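# Scoop dry food from a box into two bowls

## Task

Use the scoop to move dry food into the two bowls until each contains at least 10 pieces, spilling as little as possible (food that leaves the table is counted only as spill, not as a lost object). Any piece that reaches a bowl must have sat in the scoop while the scoop was gripped and lifted clear, after that piece was last resting in the box or on the table. Food caught between gripper fingers must not get into a bowl. If either bowl ends up holding more than an occasional piece that violates these rules, the attempt fails, though a single such stray still adds to its bowl's count. Never let the scoop drop from any real height. Both bowls must finish upright at their original spots. To complete the job, the box must rest flat on the table and the empty scoop must lie on the table away from the box and both bowls; then open the grippers and withdraw the arms. Nothing counts as done if it stays in place only because the robot is holding it.

## Robot and tools

Robot: two arms, left_arm and right_arm, each ending in a parallel gripper. The names do not tell you which side of an image an arm appears on. Each gripper's fingers extend along its own +z axis and close along its own y axis. The reported gripper position is the point between the finger pads, roughly 1 cm behind the fingertips.

Frames: result lines give each gripper's end_effector_position (metres) and end_effector_quat_wxyz in one shared scene frame. Its origin sits on the tabletop midway between the arms; +z is up, +x reaches out over the table, and left_arm is on the +y side. Printed positions can be somewhat wrong, more so at long reach.

Row layout (used by both execute_actions and move): one flat list of 14 numbers, each in [-1, 1], always covering both arms: dx, dy, dz, rx, ry, rz, opening for left_arm, then the same seven for right_arm. dx..rz are an offset, not a pose: a target relative to that gripper's measured pose at the start of the action (for the first action of a call, the pose in the latest result of this scene), expressed in the gripper's own axes. Scale: 1.0 equals 0.6 m of translation or 180 degrees of rotation; rx, ry, rz form a single rotation vector. The opening number is absolute, not an offset: +1 is fully open (0.094 m), -1 is closed.

execute_actions(actions): a list of up to 15 actions run one after another. Each action is a table of up to 15 rows; each row lasts one control step of 1/30 s, and if fewer than 15 rows are given the last row is repeated to fill the 15 steps. Every row in an action is measured from the same start pose, not from the row before. An empty list just returns the current state and images.

move(target, speed, blocking): target is one 14-number row as above, offsets from the pose shown in the latest result. Each gripper travels in a straight line toward its target; both paths finish together, lasting 0.5 to 10 s (cut off at 10 s). speed is each arm's top path speed in m/s, 0.002 to 0.5, default 0.25; rotation is limited to twice that in rad/s. Rotation takes the shorter direction. Paths ignore obstacles and the other arm, and the real gripper lags, drifts, and may exceed speed, especially with the arm near full stretch. Faster moves and targets set deeper past a contact hit and press harder. The opening is sent at the start. With blocking=false you get a result after 0.5 s while the arm keeps moving; you must then call wait or stop before any new action or move. The result adds a move: line giving the ending (done, off_target, moving, held, fault) and active limits: limits=paced means the sent pose was clipped; limits=held means a safety check blocked some steps, after which the arm may briefly go much faster than speed. An ending naming only one arm means the other finished. Each gripper's distance from its target is reported too.

wait(seconds): 0 to 10 s; arms keep their last command and a running move continues (returns early when it ends). stop(): brakes a running move; needs room, more when fast; fingers keep moving. zoom_image(camera, region): enlarged crop of one camera's latest image; region is [x0, y0, x1, y1] pixels, origin top-left, at most 504 by 504. Cameras (all 504x504): cam_head_left, cam_head_right, cam_high, cam_low, cam_left_wrist, cam_right_wrist. finished_scene(scene): ends the current scene (pass its number); irreversible, so only call it once the goal holds on its own; its result reports success and gives the next task.

Controller behaviour: each step, the commanded pose is clipped to within 70 mm and 16 degrees of the measured pose, then reached by damped inverse kinematics, favouring position over orientation. Large offsets therefore take several actions; after an action an arm carries on at most to its last clipped pose, so send the remainder next. Joint friction can leave a gripper up to about 31 mm off, and commands smaller than that may not move it. Elbows stop just short of straight. Hand target lines show where the controller is currently driving each gripper. A pose unreachable line means a clearance check altered or blocked that arm's command. Joint ranges (rad), base to gripper: waist -2.618 to 3.054, shoulder 0.000 to 3.142, elbow 0.000 to 3.142, wrist pitch -1.571 to 1.571, wrist yaw -1.571 to 1.571, wrist roll -2.094 to 2.094.

Gripping: grip_measured is the measured finger opening on the command scale; the last Joint positions value is the opening in metres. Readings may be off by about 1 mm, fixed per gripper. To hold something, command an opening below grip_measured: about 0.03 lower holds firmly, less holds lighter. Pad force tops out near 50 to 62 N, lower for parts under about 2 mm thick, with a brief spike at first contact.

Holding an arm still: in a reply's first call send the offset that brings it back to its wanted pose, then zeros afterwards, always with its desired opening. An arm blocked by an object keeps pushing until given a new command.

Torques are raw drive outputs with per-joint offsets, scale and noise; nonzero even in free air. Sustained load heats motors: MOTOR HOT from 75 °C, a 10 s stop of that arm at 90 °C, and at 100 °C that arm goes limp and falls until cooled (OVER-TEMPERATURE FAULT lines). Some heat carries between scenes.

Avoid: knocking anything off the table (ends the scene), arms colliding or pressing each other, dropping the scoop, tipping or shifting bowls, hard slams and pushes. Loose objects may occasionally get a brief external nudge. Faster, smoother, lower-effort motion is preferred.

Each tool is called as name([rows], argument=value, ...), one row to a line, values as JSON.

## Session

execute_actions(actions=[])

Scene clock: 0.00 s.
left_arm: end_effector_position=(+0.3693, +0.3056, +0.4072) grip_measured=+1.000 end_effector_quat_wxyz=(+0.707, +0.045, +0.704, -0.051) | right_arm: end_effector_position=(+0.3148, -0.2755, +0.1504) grip_measured=-0.594 end_effector_quat_wxyz=(+0.286, +0.023, +0.958, -0.000)
Joint positions: left_arm=[-0.002  1.056  1.067 -0.006 -0.005 -0.008  0.094] | right_arm=[-0.022  1.096  0.887 -0.782 -0.012  0.005  0.019]
Joint velocities: left_arm=[ 0.017  0.007 -0.007  0.007 -0.022 -0.037  0.   ] | right_arm=[ 0.007  0.002 -0.007 -0.051  0.007 -0.081  0.   ]
Joint torques (N m, as the arm reports them, + toward a larger angle): no reading
Motor temperatures (°C, as the motors report them): left_arm=[18 21 21 19 22 22] | right_arm=[19 21 21 24 22 21]
Hand target (left_arm): +0.369, +0.306, +0.407; +0.707, +0.045, +0.704, -0.051
Hand target (right_arm): +0.315, -0.276, +0.151; +0.287, +0.023, +0.958, -0.000

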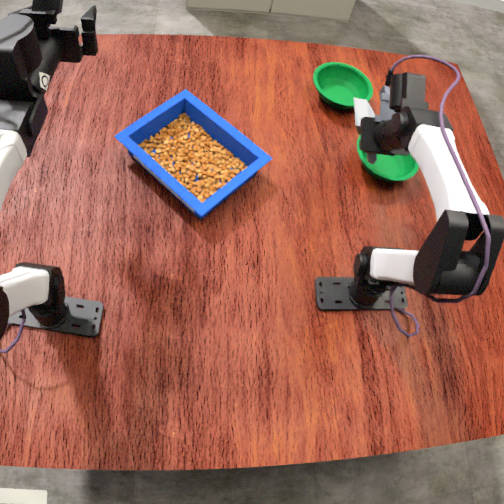

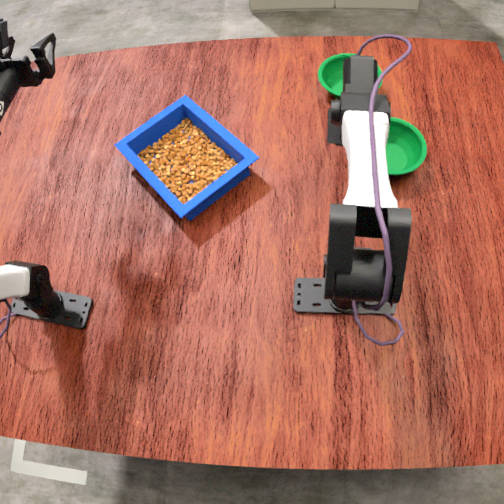

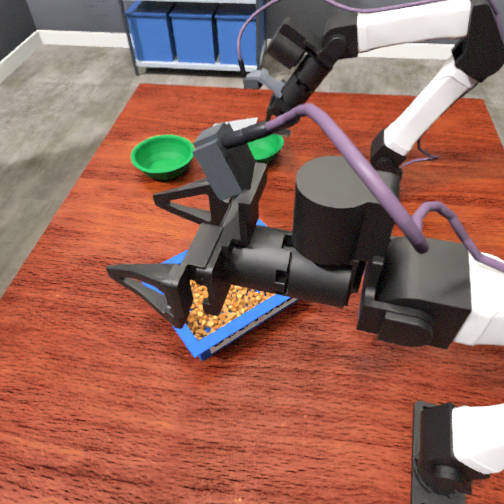

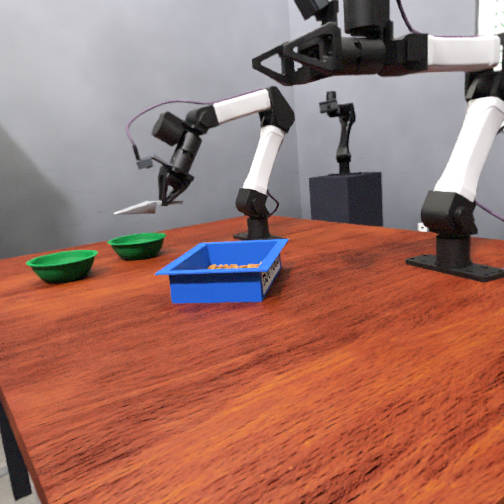

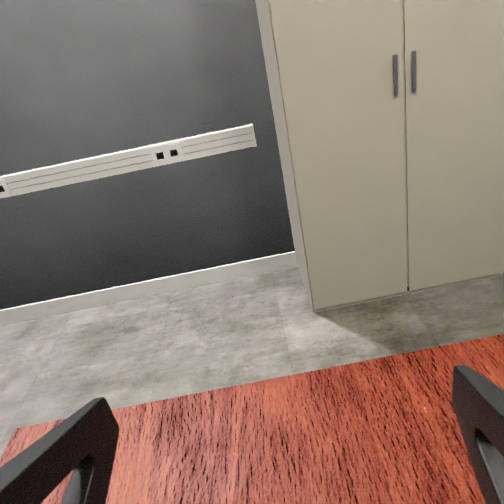

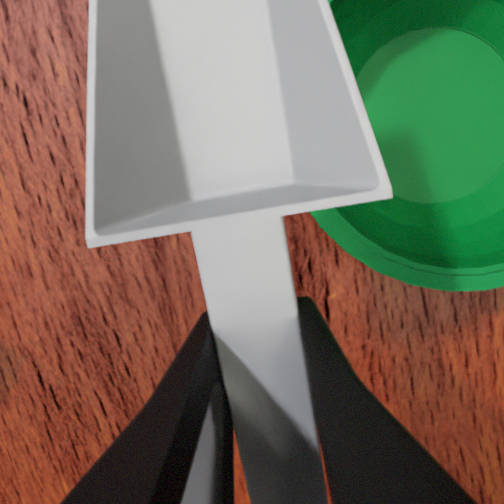

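move(target=[0.1,0.1,-0.3,-0.15,0,0,1,0.15,0.342,-0.133,-0.155,0,-0.235,-0.66], speed=0.3)

zoom_image(camera="cam_low", region=[100,130,340,320])

Scene clock: 12.37 s.
left_arm: end_effector_position=(+0.1977, +0.3906, +0.3509) grip_measured=+1.000 end_effector_quat_wxyz=(+0.702, -0.124, +0.693, +0.112) | right_arm: end_effector_position=(+0.1992, -0.0728, +0.1612) grip_measured=-0.594 end_effector_quat_wxyz=(+0.247, -0.391, +0.878, +0.120)
Joint positions: left_arm=[-0.368  0.334  0.721 -0.373 -0.84  -0.008  0.094] | right_arm=[ 0.852  0.996  0.895 -0.914 -0.024 -0.004  0.019]
Joint velocities: left_arm=[-0.012 -0.002  0.012  0.007 -0.095  0.081  0.   ] | right_arm=[-0.007 -0.002  0.007 -0.037 -0.037 -0.007 -0.   ]
Joint torques (N m, as the arm reports them, + toward a larger angle): left_arm=[-0.61  2.03  7.47  2.12  0.    0.05] | right_arm=[ 0.53 -0.96  8.4   1.87  0.16 -0.01]
Motor temperatures (°C, as the motors report them): left_arm=[18 21 22 22 22 22] | right_arm=[19 21 23 25 22 21]
Hand target (left_arm): +0.198, +0.390, +0.347; +0.700, -0.121, +0.695, +0.116
Hand target (right_arm): +0.204, -0.066, +0.168; +0.258, -0.388, +0.876, +0.125
Off the commanded pose (left_arm): 0.006 m, 1 deg.
Off the commanded pose (right_arm): 0.013 m, 2 deg.
move: off_target (right_arm)

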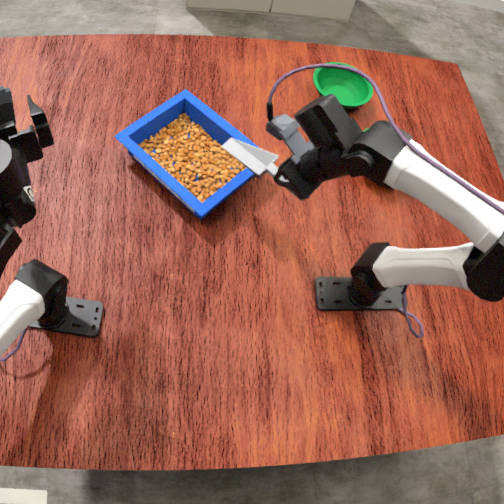

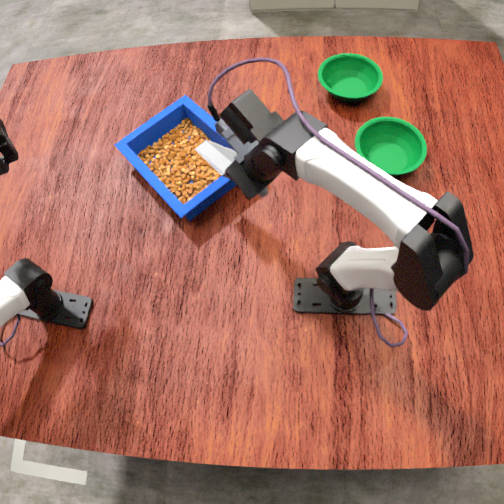

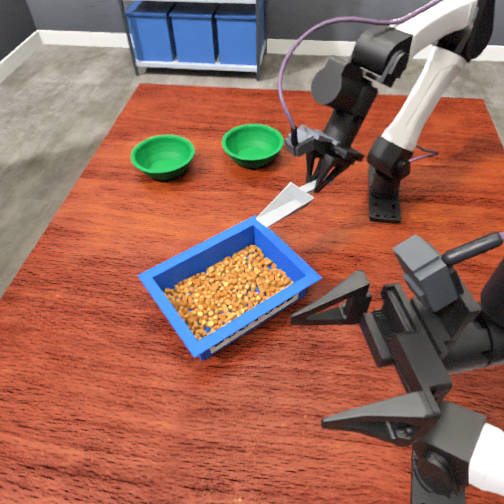

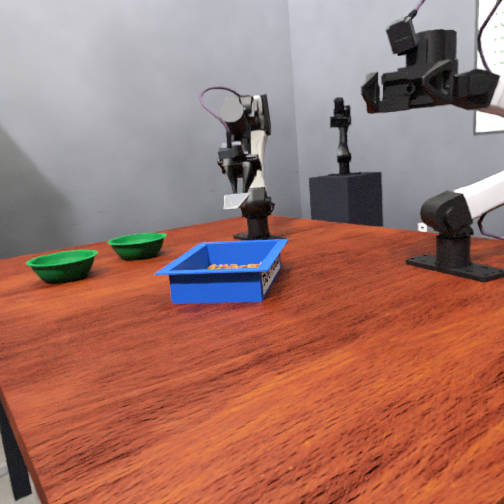

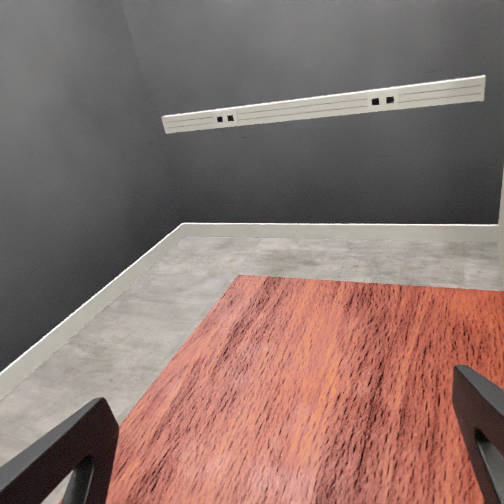

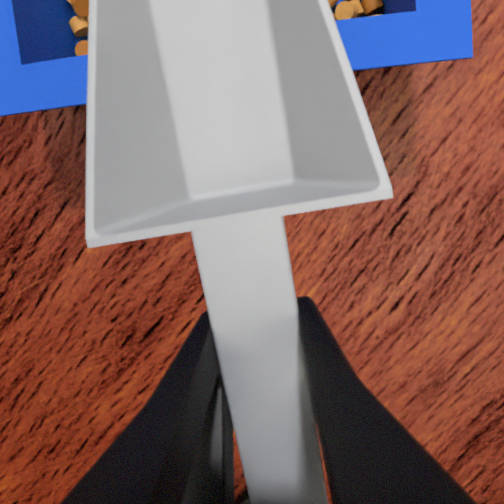

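Region (100, 130, 340, 320) of cam_low's 504x504 image, scaled by 2.100, with more detail than that image has; it fills the top 399 rows of this view, and the rest is white.

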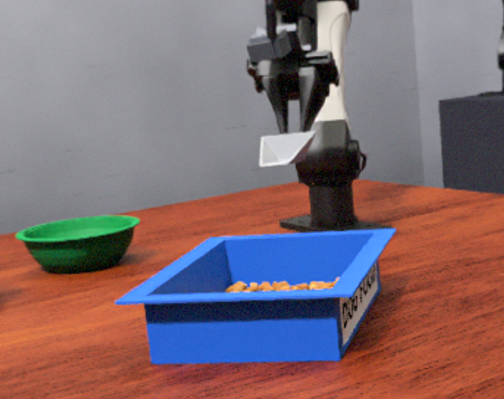

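move(target=[0,0,0,0,0,0,1,-0.13,0,0.075,0,0.19,0,-0.66])

move(target=[0,0,0,0,0,0,1,-0.01,0,0.045,0,0,0,-0.66], speed=0.06)

zoom_image(camera="cam_high", region=[120,130,370,370])

Scene clock: 20.23 s.
left_arm: end_effector_position=(+0.1975, +0.3910, +0.3506) grip_measured=+1.000 end_effector_quat_wxyz=(+0.701, -0.124, +0.693, +0.113) | right_arm: end_effector_position=(+0.2590, -0.0077, +0.1623) grip_measured=-0.594 end_effector_quat_wxyz=(-0.022, -0.403, +0.915, +0.004)
Joint positions: left_arm=[-0.368  0.334  0.721 -0.374 -0.843 -0.008  0.094] | right_arm=[ 0.852  1.9    1.838 -1.546 -0.024 -0.004  0.019]
Joint velocities: left_arm=[-0.002 -0.022  0.002  0.066  0.007  0.037  0.   ] | right_arm=[ 0.012  0.002 -0.012 -0.022 -0.022  0.022 -0.   ]
Joint torques (N m, as the arm reports them, + toward a larger angle): left_arm=[0.19 2.47 8.74 2.12 0.01 0.  ] | right_arm=[  0.46 -10.67   7.33   0.26   0.16  -0.11]
Motor temperatures (°C, as the motors report them): left_arm=[18 21 23 23 22 22] | right_arm=[19 21 24 26 22 21]
Hand target (left_arm): +0.198, +0.391, +0.351; +0.702, -0.124, +0.693, +0.112
Hand target (right_arm): +0.259, -0.006, +0.164; -0.020, -0.406, +0.914, +0.001
Off the commanded pose (left_arm): 0.001 m, 0 deg.
Off the commanded pose (right_arm): 0.003 m, 1 deg.
joint sent to its limit (right arm) — the command would take joint 4 (wrist pitch) past its lower limit, so that joint was sent only as far as its limit.
move: done

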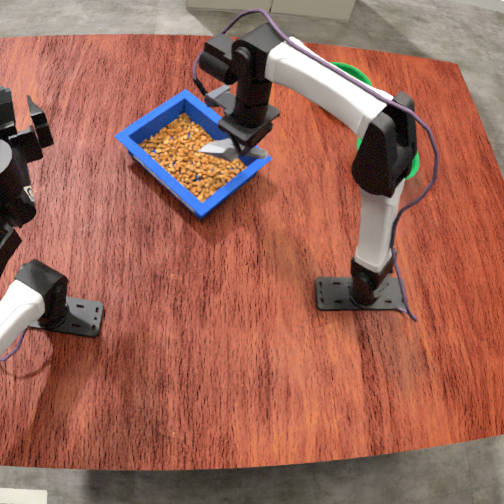

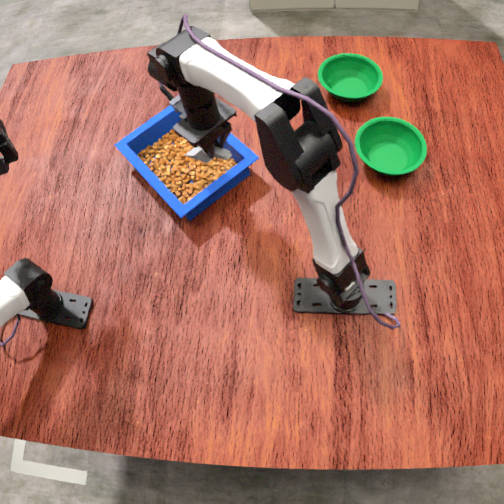

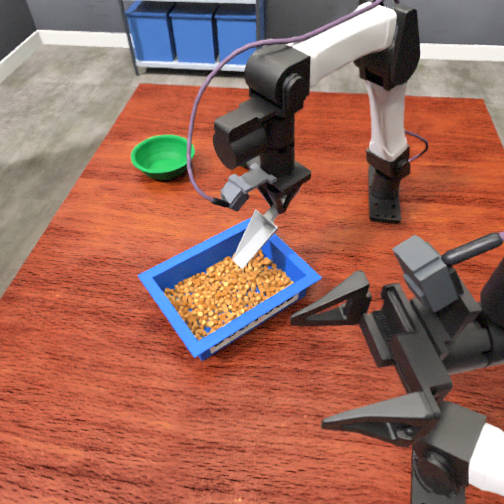

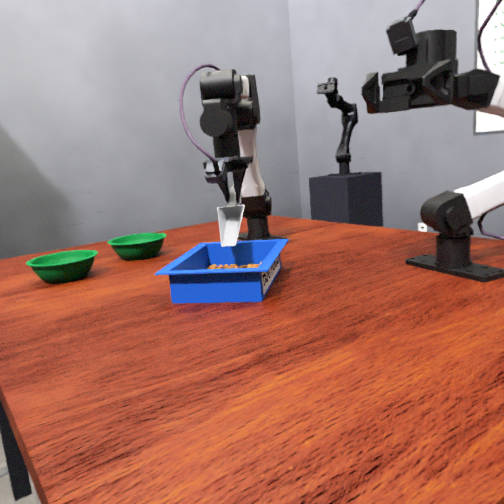

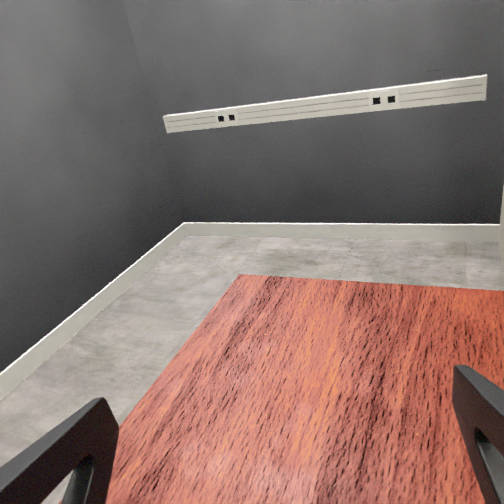

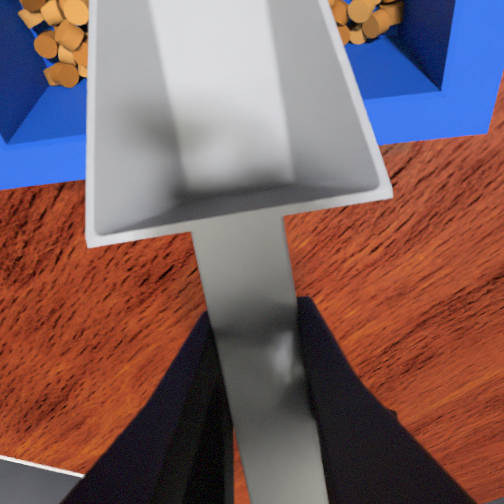

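Scene clock: 21.17 s.
left_arm: end_effector_position=(+0.1975, +0.3910, +0.3504) grip_measured=+1.000 end_effector_quat_wxyz=(+0.701, -0.124, +0.693, +0.114) | right_arm: end_effector_position=(+0.2611, -0.0055, +0.1397) grip_measured=-0.594 end_effector_quat_wxyz=(-0.022, -0.403, +0.915, +0.004)
Joint positions: left_arm=[-0.368  0.334  0.721 -0.375 -0.843 -0.008  0.094] | right_arm=[ 0.852  1.9    1.747 -1.456 -0.024 -0.004  0.019]
Joint velocities: left_arm=[-0.022 -0.017  0.007  0.007 -0.066  0.066  0.   ] | right_arm=[-0.012 -0.007 -0.007 -0.066 -0.022  0.022  0.001]
Joint torques (N m, as the arm reports them, + toward a larger angle): left_arm=[ 0.13  2.35  8.65  2.13  0.02 -0.01] | right_arm=[ -0.03 -11.1    5.23   0.52   0.08  -0.11]
Motor temperatures (°C, as the motors report them): left_arm=[18 21 23 23 22 22] | right_arm=[19 22 24 25 22 21]
Hand target (left_arm): +0.197, +0.391, +0.351; +0.701, -0.124, +0.693, +0.113
Hand target (right_arm): +0.262, -0.004, +0.135; -0.022, -0.403, +0.915, +0.004
Off the commanded pose (left_arm): 0.000 m, 0 deg.
Off the commanded pose (right_arm): 0.005 m, 0 deg.
move: done

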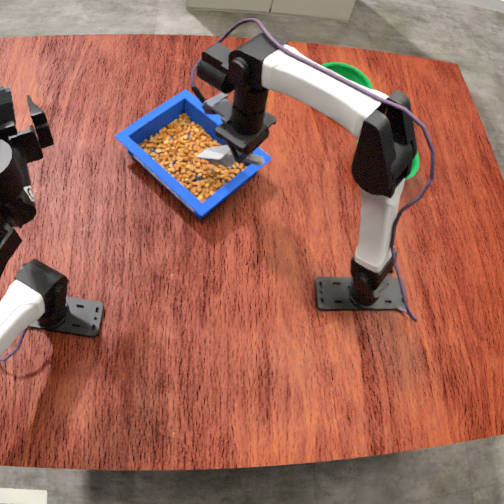

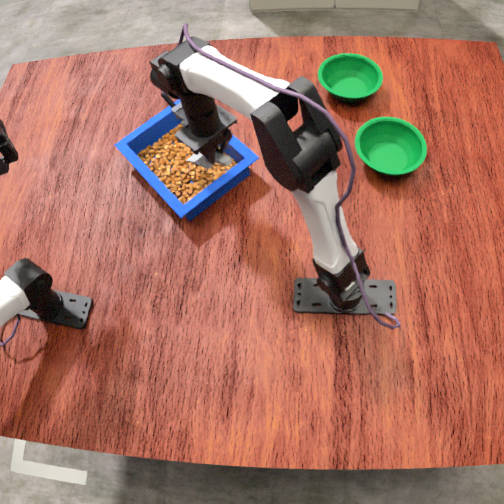

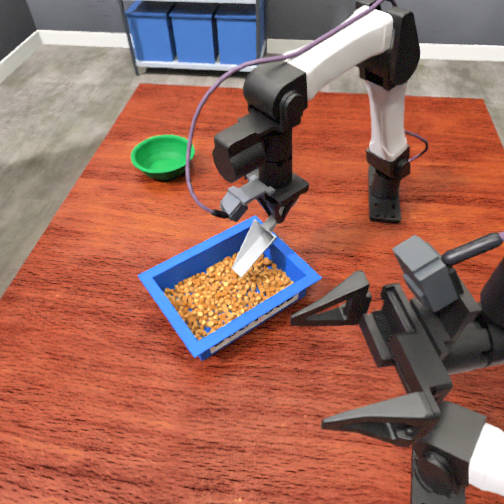

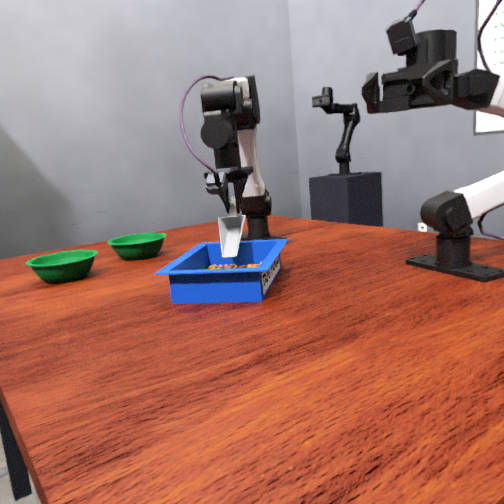

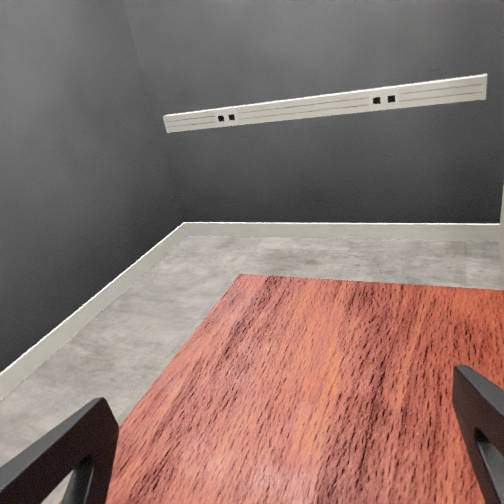

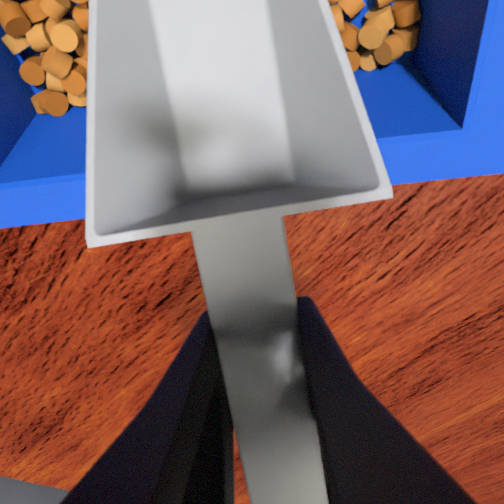

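Region (120, 130, 370, 370) of cam_high's 504x504 image, scaled by 2.016, with more detail than that image has; it fills the top 484 rows of this view, and the rest is white.

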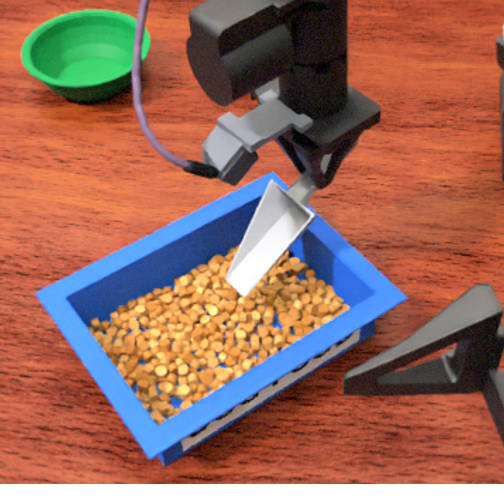

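move(target=[0,0,0,0,0,0,1,-0.03,0,0.068,0,0,0,-0.66], speed=0.05)

zoom_image(camera="cam_high", region=[120,130,370,370])

Scene clock: 25.93 s.
left_arm: end_effector_position=(+0.1975, +0.3910, +0.3502) grip_measured=+1.000 end_effector_quat_wxyz=(+0.701, -0.124, +0.694, +0.114) | right_arm: end_effector_position=(+0.2712, +0.0055, +0.1052) grip_measured=-0.594 end_effector_quat_wxyz=(-0.019, -0.403, +0.915, +0.005)
Joint positions: left_arm=[-0.368  0.334  0.721 -0.376 -0.843 -0.008  0.094] | right_arm=[ 0.852  1.95   1.679 -1.33  -0.024 -0.004  0.019]
Joint velocities: left_arm=[-0.007  0.007  0.007  0.022  0.037 -0.007  0.   ] | right_arm=[-0.037 -0.012 -0.002  0.007 -0.022 -0.007  0.   ]
Joint torques (N m, as the arm reports them, + toward a larger angle): left_arm=[ 0.36  2.38  8.65  2.14 -0.02  0.03] | right_arm=[  0.02 -11.01   5.31   0.54   0.08  -0.1 ]
Motor temperatures (°C, as the motors report them): left_arm=[18 21 23 24 22 22] | right_arm=[19 22 25 25 22 21]
Hand target (left_arm): +0.197, +0.391, +0.350; +0.701, -0.124, +0.693, +0.114
Hand target (right_arm): +0.271, +0.007, +0.098; -0.022, -0.403, +0.915, +0.004
Off the commanded pose (left_arm): 0.000 m, 0 deg.
Off the commanded pose (right_arm): 0.007 m, 0 deg.
move: done

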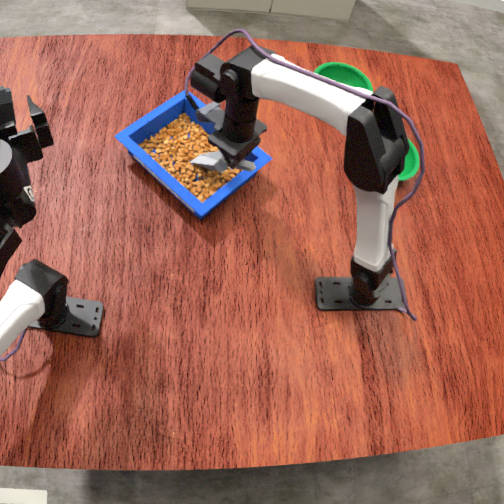

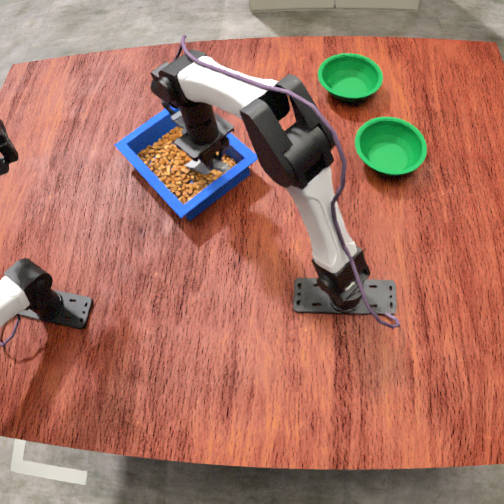

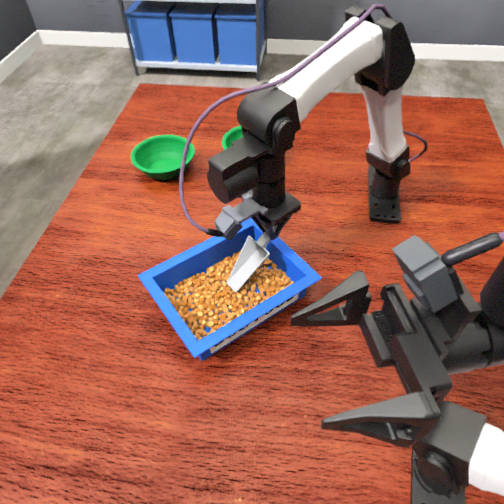

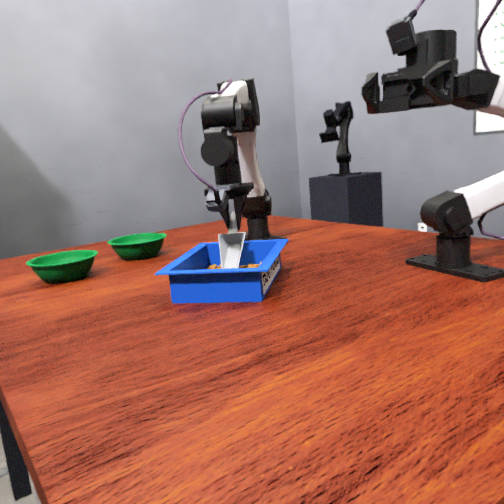

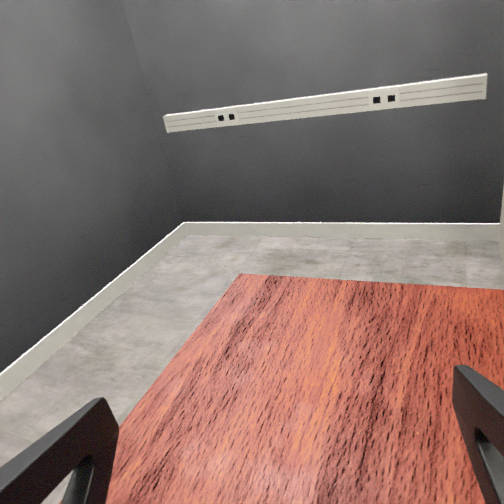

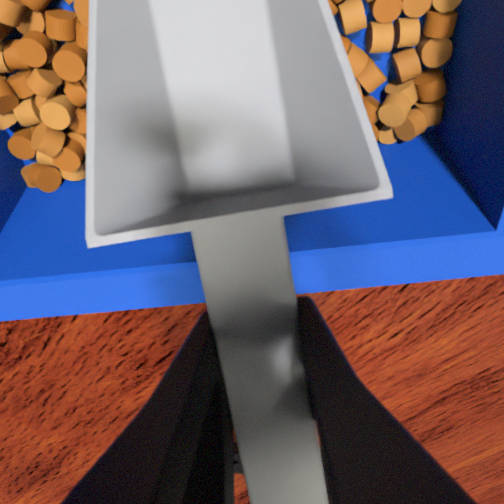

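Region (120, 130, 370, 370) of cam_high's 504x504 image, scaled by 2.016, with more detail than that image has; it fills the top 484 rows of this view, and the rest is white.

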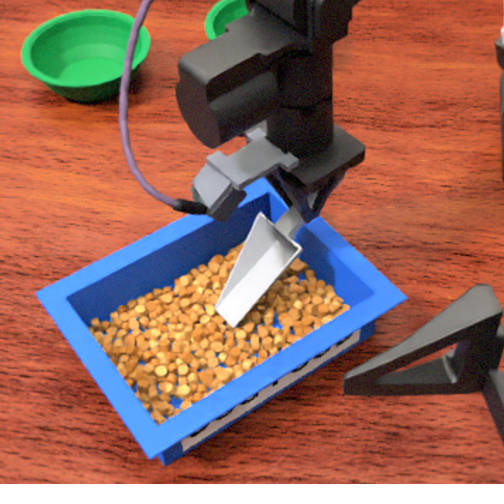

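move(target=[0,0,0,0,0,0,1,-0.04,0,0.028,0,0,0,-0.66], speed=0.04)

move(target=[0,0,0,0,0,0,1,-0.06,0,0.035,0,-0.06,0,-0.66], speed=0.06)

zoom_image(camera="cam_high", region=[120,130,370,370])

Scene clock: 31.47 s.
left_arm: end_effector_position=(+0.1975, +0.3910, +0.3500) grip_measured=+1.000 end_effector_quat_wxyz=(+0.700, -0.124, +0.694, +0.114) | right_arm: end_effector_position=(+0.2842, +0.0196, +0.0900) grip_measured=-0.594 end_effector_quat_wxyz=(-0.019, -0.403, +0.915, +0.005)
Joint positions: left_arm=[-0.368  0.334  0.721 -0.377 -0.843 -0.008  0.094] | right_arm=[ 0.852  2.031  1.734 -1.305 -0.024 -0.004  0.019]
Joint velocities: left_arm=[ 0.007  0.002 -0.012  0.051 -0.022 -0.007  0.   ] | right_arm=[ 0.022  0.017 -0.002  0.007 -0.037 -0.007 -0.   ]
Joint torques (N m, as the arm reports them, + toward a larger angle): left_arm=[ 0.3   2.65  8.69  2.09 -0.02 -0.01] | right_arm=[ -0.03 -11.4    7.23   0.4    0.07  -0.11]
Motor temperatures (°C, as the motors report them): left_arm=[18 21 23 24 22 22] | right_arm=[19 23 25 25 22 21]
Hand target (left_arm): +0.198, +0.391, +0.350; +0.700, -0.124, +0.694, +0.114
Hand target (right_arm): +0.287, +0.023, +0.088; -0.019, -0.403, +0.915, +0.005
Off the commanded pose (left_arm): 0.000 m, 0 deg.
Off the commanded pose (right_arm): 0.005 m, 0 deg.
move: done

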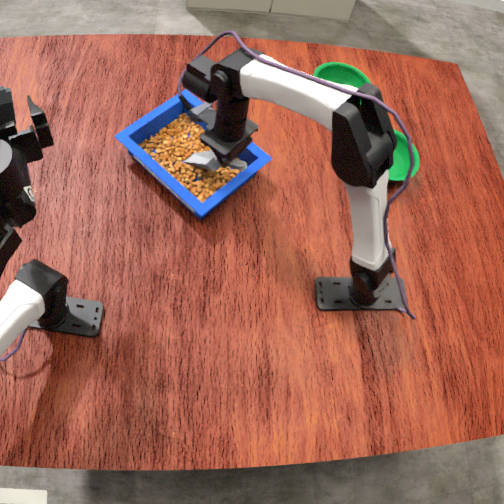

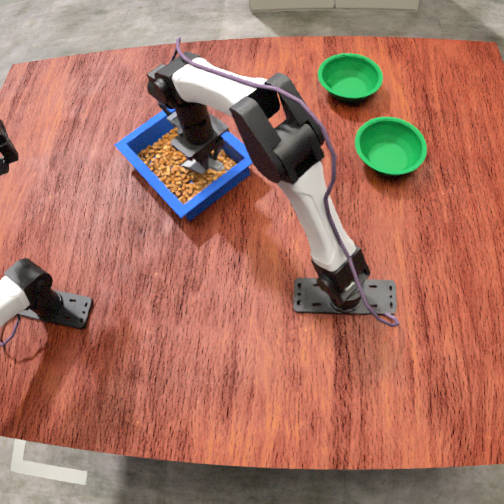

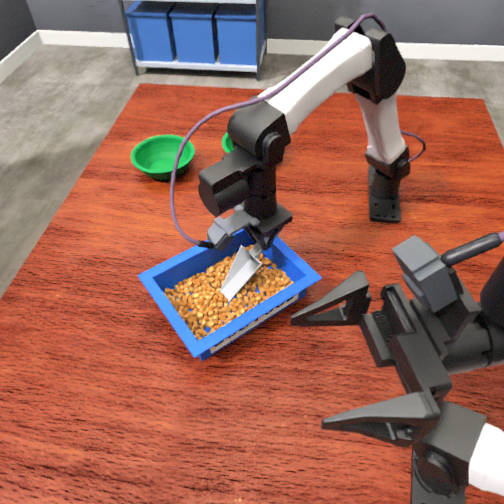

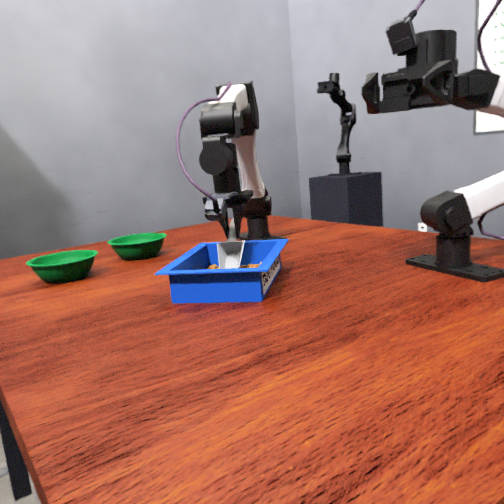

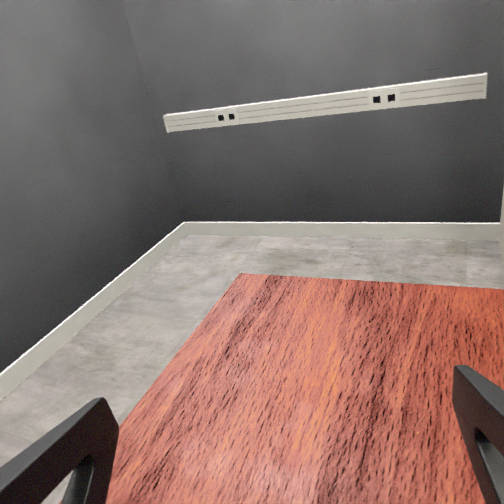

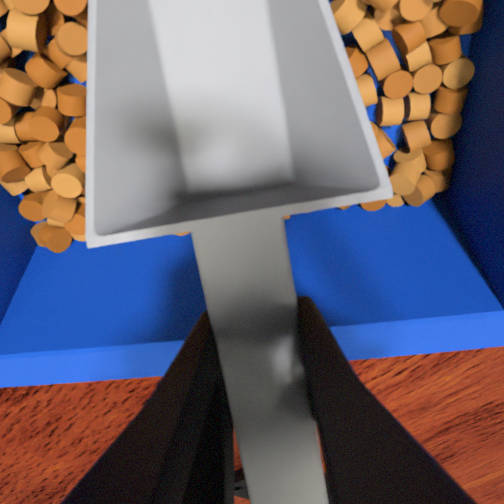

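Scene clock: 33.40 s.
left_arm: end_effector_position=(+0.1975, +0.3910, +0.3498) grip_measured=+1.000 end_effector_quat_wxyz=(+0.700, -0.123, +0.694, +0.114) | right_arm: end_effector_position=(+0.3096, +0.0472, +0.0688) grip_measured=-0.594 end_effector_quat_wxyz=(+0.066, -0.403, +0.912, +0.042)
Joint positions: left_arm=[-0.368  0.334  0.721 -0.378 -0.843 -0.008  0.094] | right_arm=[ 0.852  2.009  1.606 -1.012 -0.024 -0.004  0.019]
Joint velocities: left_arm=[-0.012 -0.012 -0.012 -0.095  0.022  0.022  0.   ] | right_arm=[-0.012 -0.002 -0.027  0.081 -0.066 -0.007 -0.001]
Joint torques (N m, as the arm reports them, + toward a larger angle): left_arm=[0.2  2.44 8.72 2.09 0.03 0.03] | right_arm=[ -0.05 -14.32   5.03   0.91   0.06  -0.09]
Motor temperatures (°C, as the motors report them): left_arm=[18 21 23 24 22 22] | right_arm=[19 24 25 25 22 21]
Hand target (left_arm): +0.198, +0.391, +0.350; +0.700, -0.124, +0.694, +0.114
Hand target (right_arm): +0.307, +0.046, +0.068; +0.067, -0.402, +0.912, +0.043
Off the commanded pose (left_arm): 0.000 m, 0 deg.
Off the commanded pose (right_arm): 0.002 m, 0 deg.
move: done

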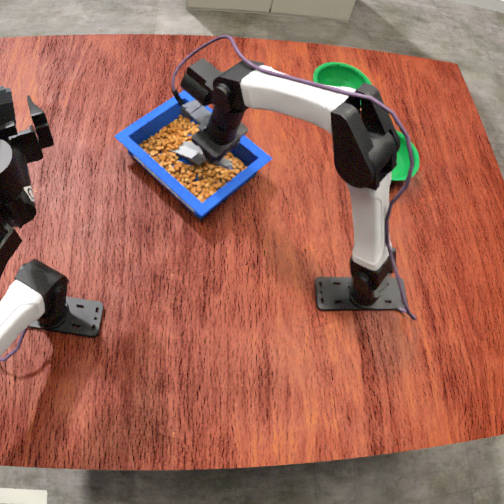

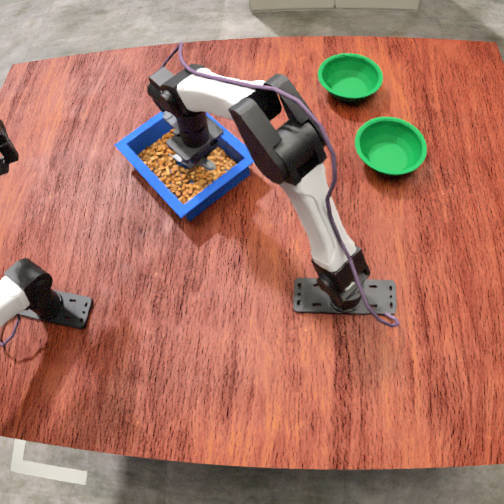

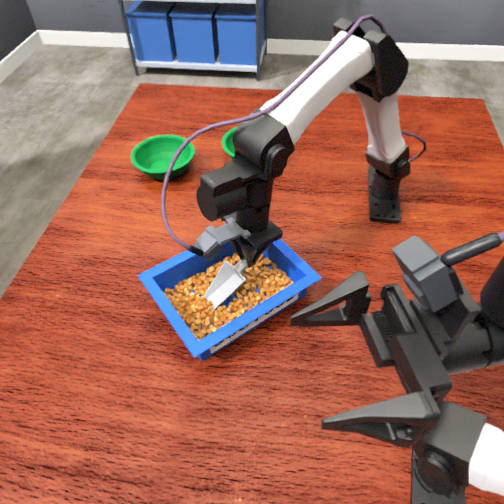

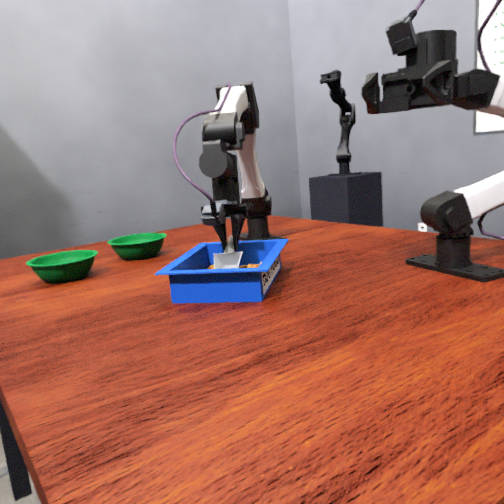

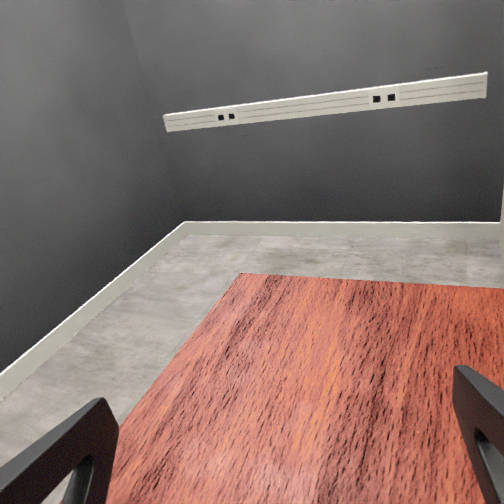

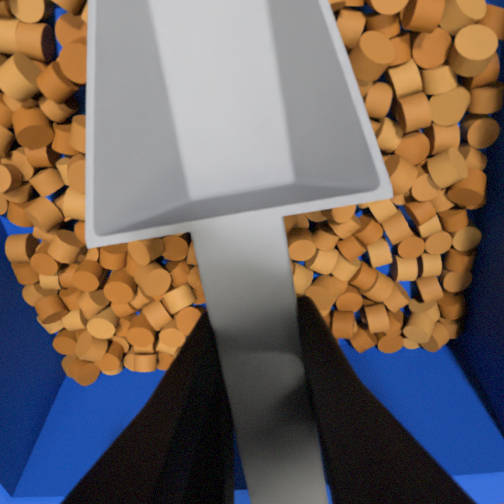

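Region (120, 130, 370, 370) of cam_high's 504x504 image, scaled by 2.016, with more detail than that image has; it fills the top 484 rows of this view, and the rest is white.

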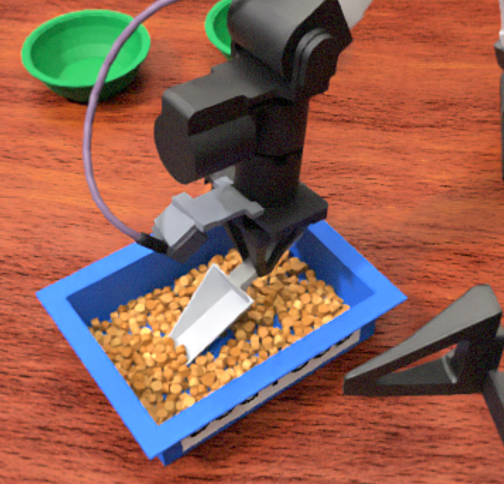

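move(target=[0,0,0,0,0,0,1,-0.074,0,0.04,0,-0.035,0,-0.66], speed=0.05)

zoom_image(camera="cam_high", region=[120,130,370,370])

Scene clock: 38.50 s.
left_arm: end_effector_position=(+0.1975, +0.3910, +0.3496) grip_measured=+1.000 end_effector_quat_wxyz=(+0.700, -0.123, +0.694, +0.115) | right_arm: end_effector_position=(+0.3369, +0.0769, +0.0577) grip_measured=-0.594 end_effector_quat_wxyz=(+0.113, -0.402, +0.907, +0.063)
Joint positions: left_arm=[-0.368  0.334  0.721 -0.38  -0.843 -0.008  0.094] | right_arm=[ 0.852  2.081  1.647 -0.878 -0.024 -0.004  0.019]
Joint velocities: left_arm=[-0.002  0.012 -0.007 -0.051 -0.007 -0.037  0.   ] | right_arm=[-0.017 -0.012 -0.002  0.022  0.081  0.051 -0.001]
Joint torques (N m, as the arm reports them, + toward a larger angle): left_arm=[0.06 2.42 8.83 2.12 0.03 0.04] | right_arm=[ -0.01 -11.69   7.53   1.24   0.07  -0.1 ]
Motor temperatures (°C, as the motors report them): left_arm=[18 22 24 25 22 22] | right_arm=[19 25 25 25 22 21]
Hand target (left_arm): +0.198, +0.391, +0.350; +0.700, -0.123, +0.694, +0.114
Hand target (right_arm): +0.341, +0.082, +0.052; +0.116, -0.401, +0.906, +0.065
Off the commanded pose (left_arm): 0.000 m, 0 deg.
Off the commanded pose (right_arm): 0.009 m, 0 deg.
move: done

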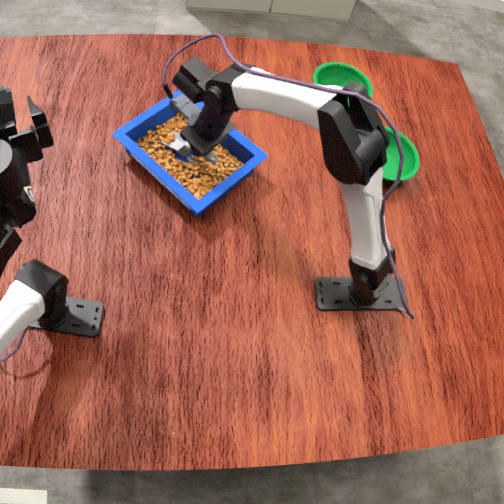

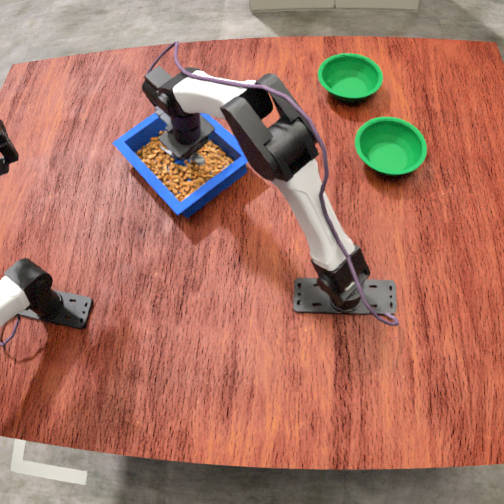

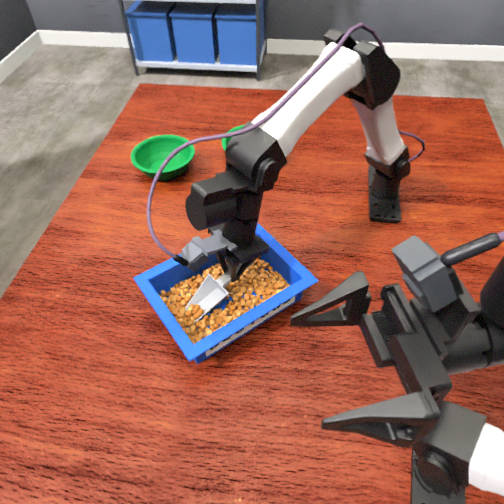

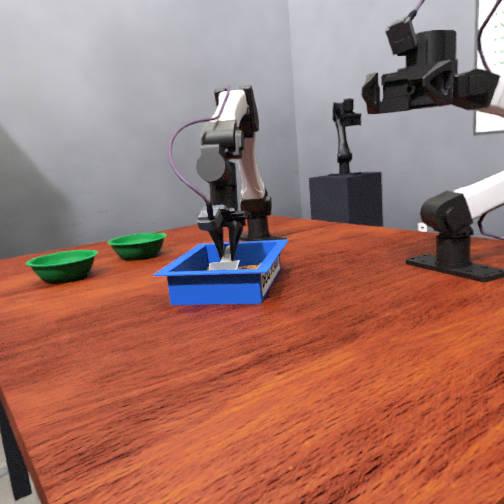

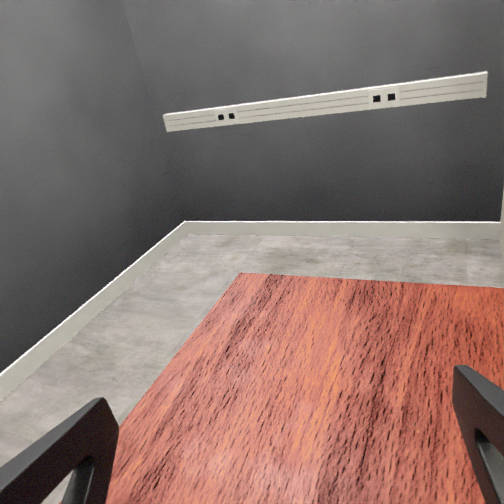

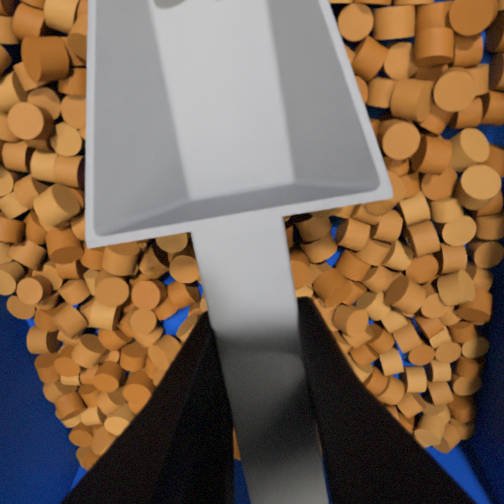

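Region (120, 130, 370, 370) of cam_high's 504x504 image, scaled by 2.016, with more detail than that image has; it fills the top 484 rows of this view, and the rest is white.

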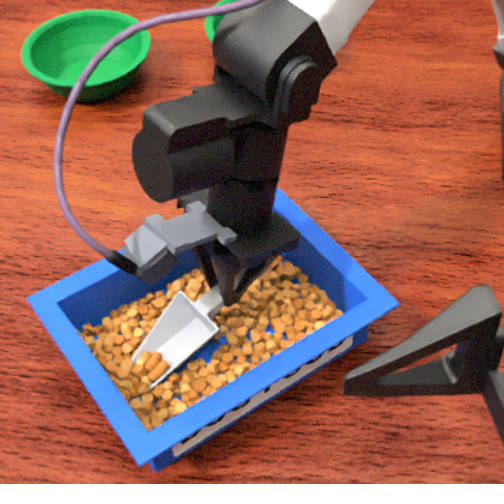

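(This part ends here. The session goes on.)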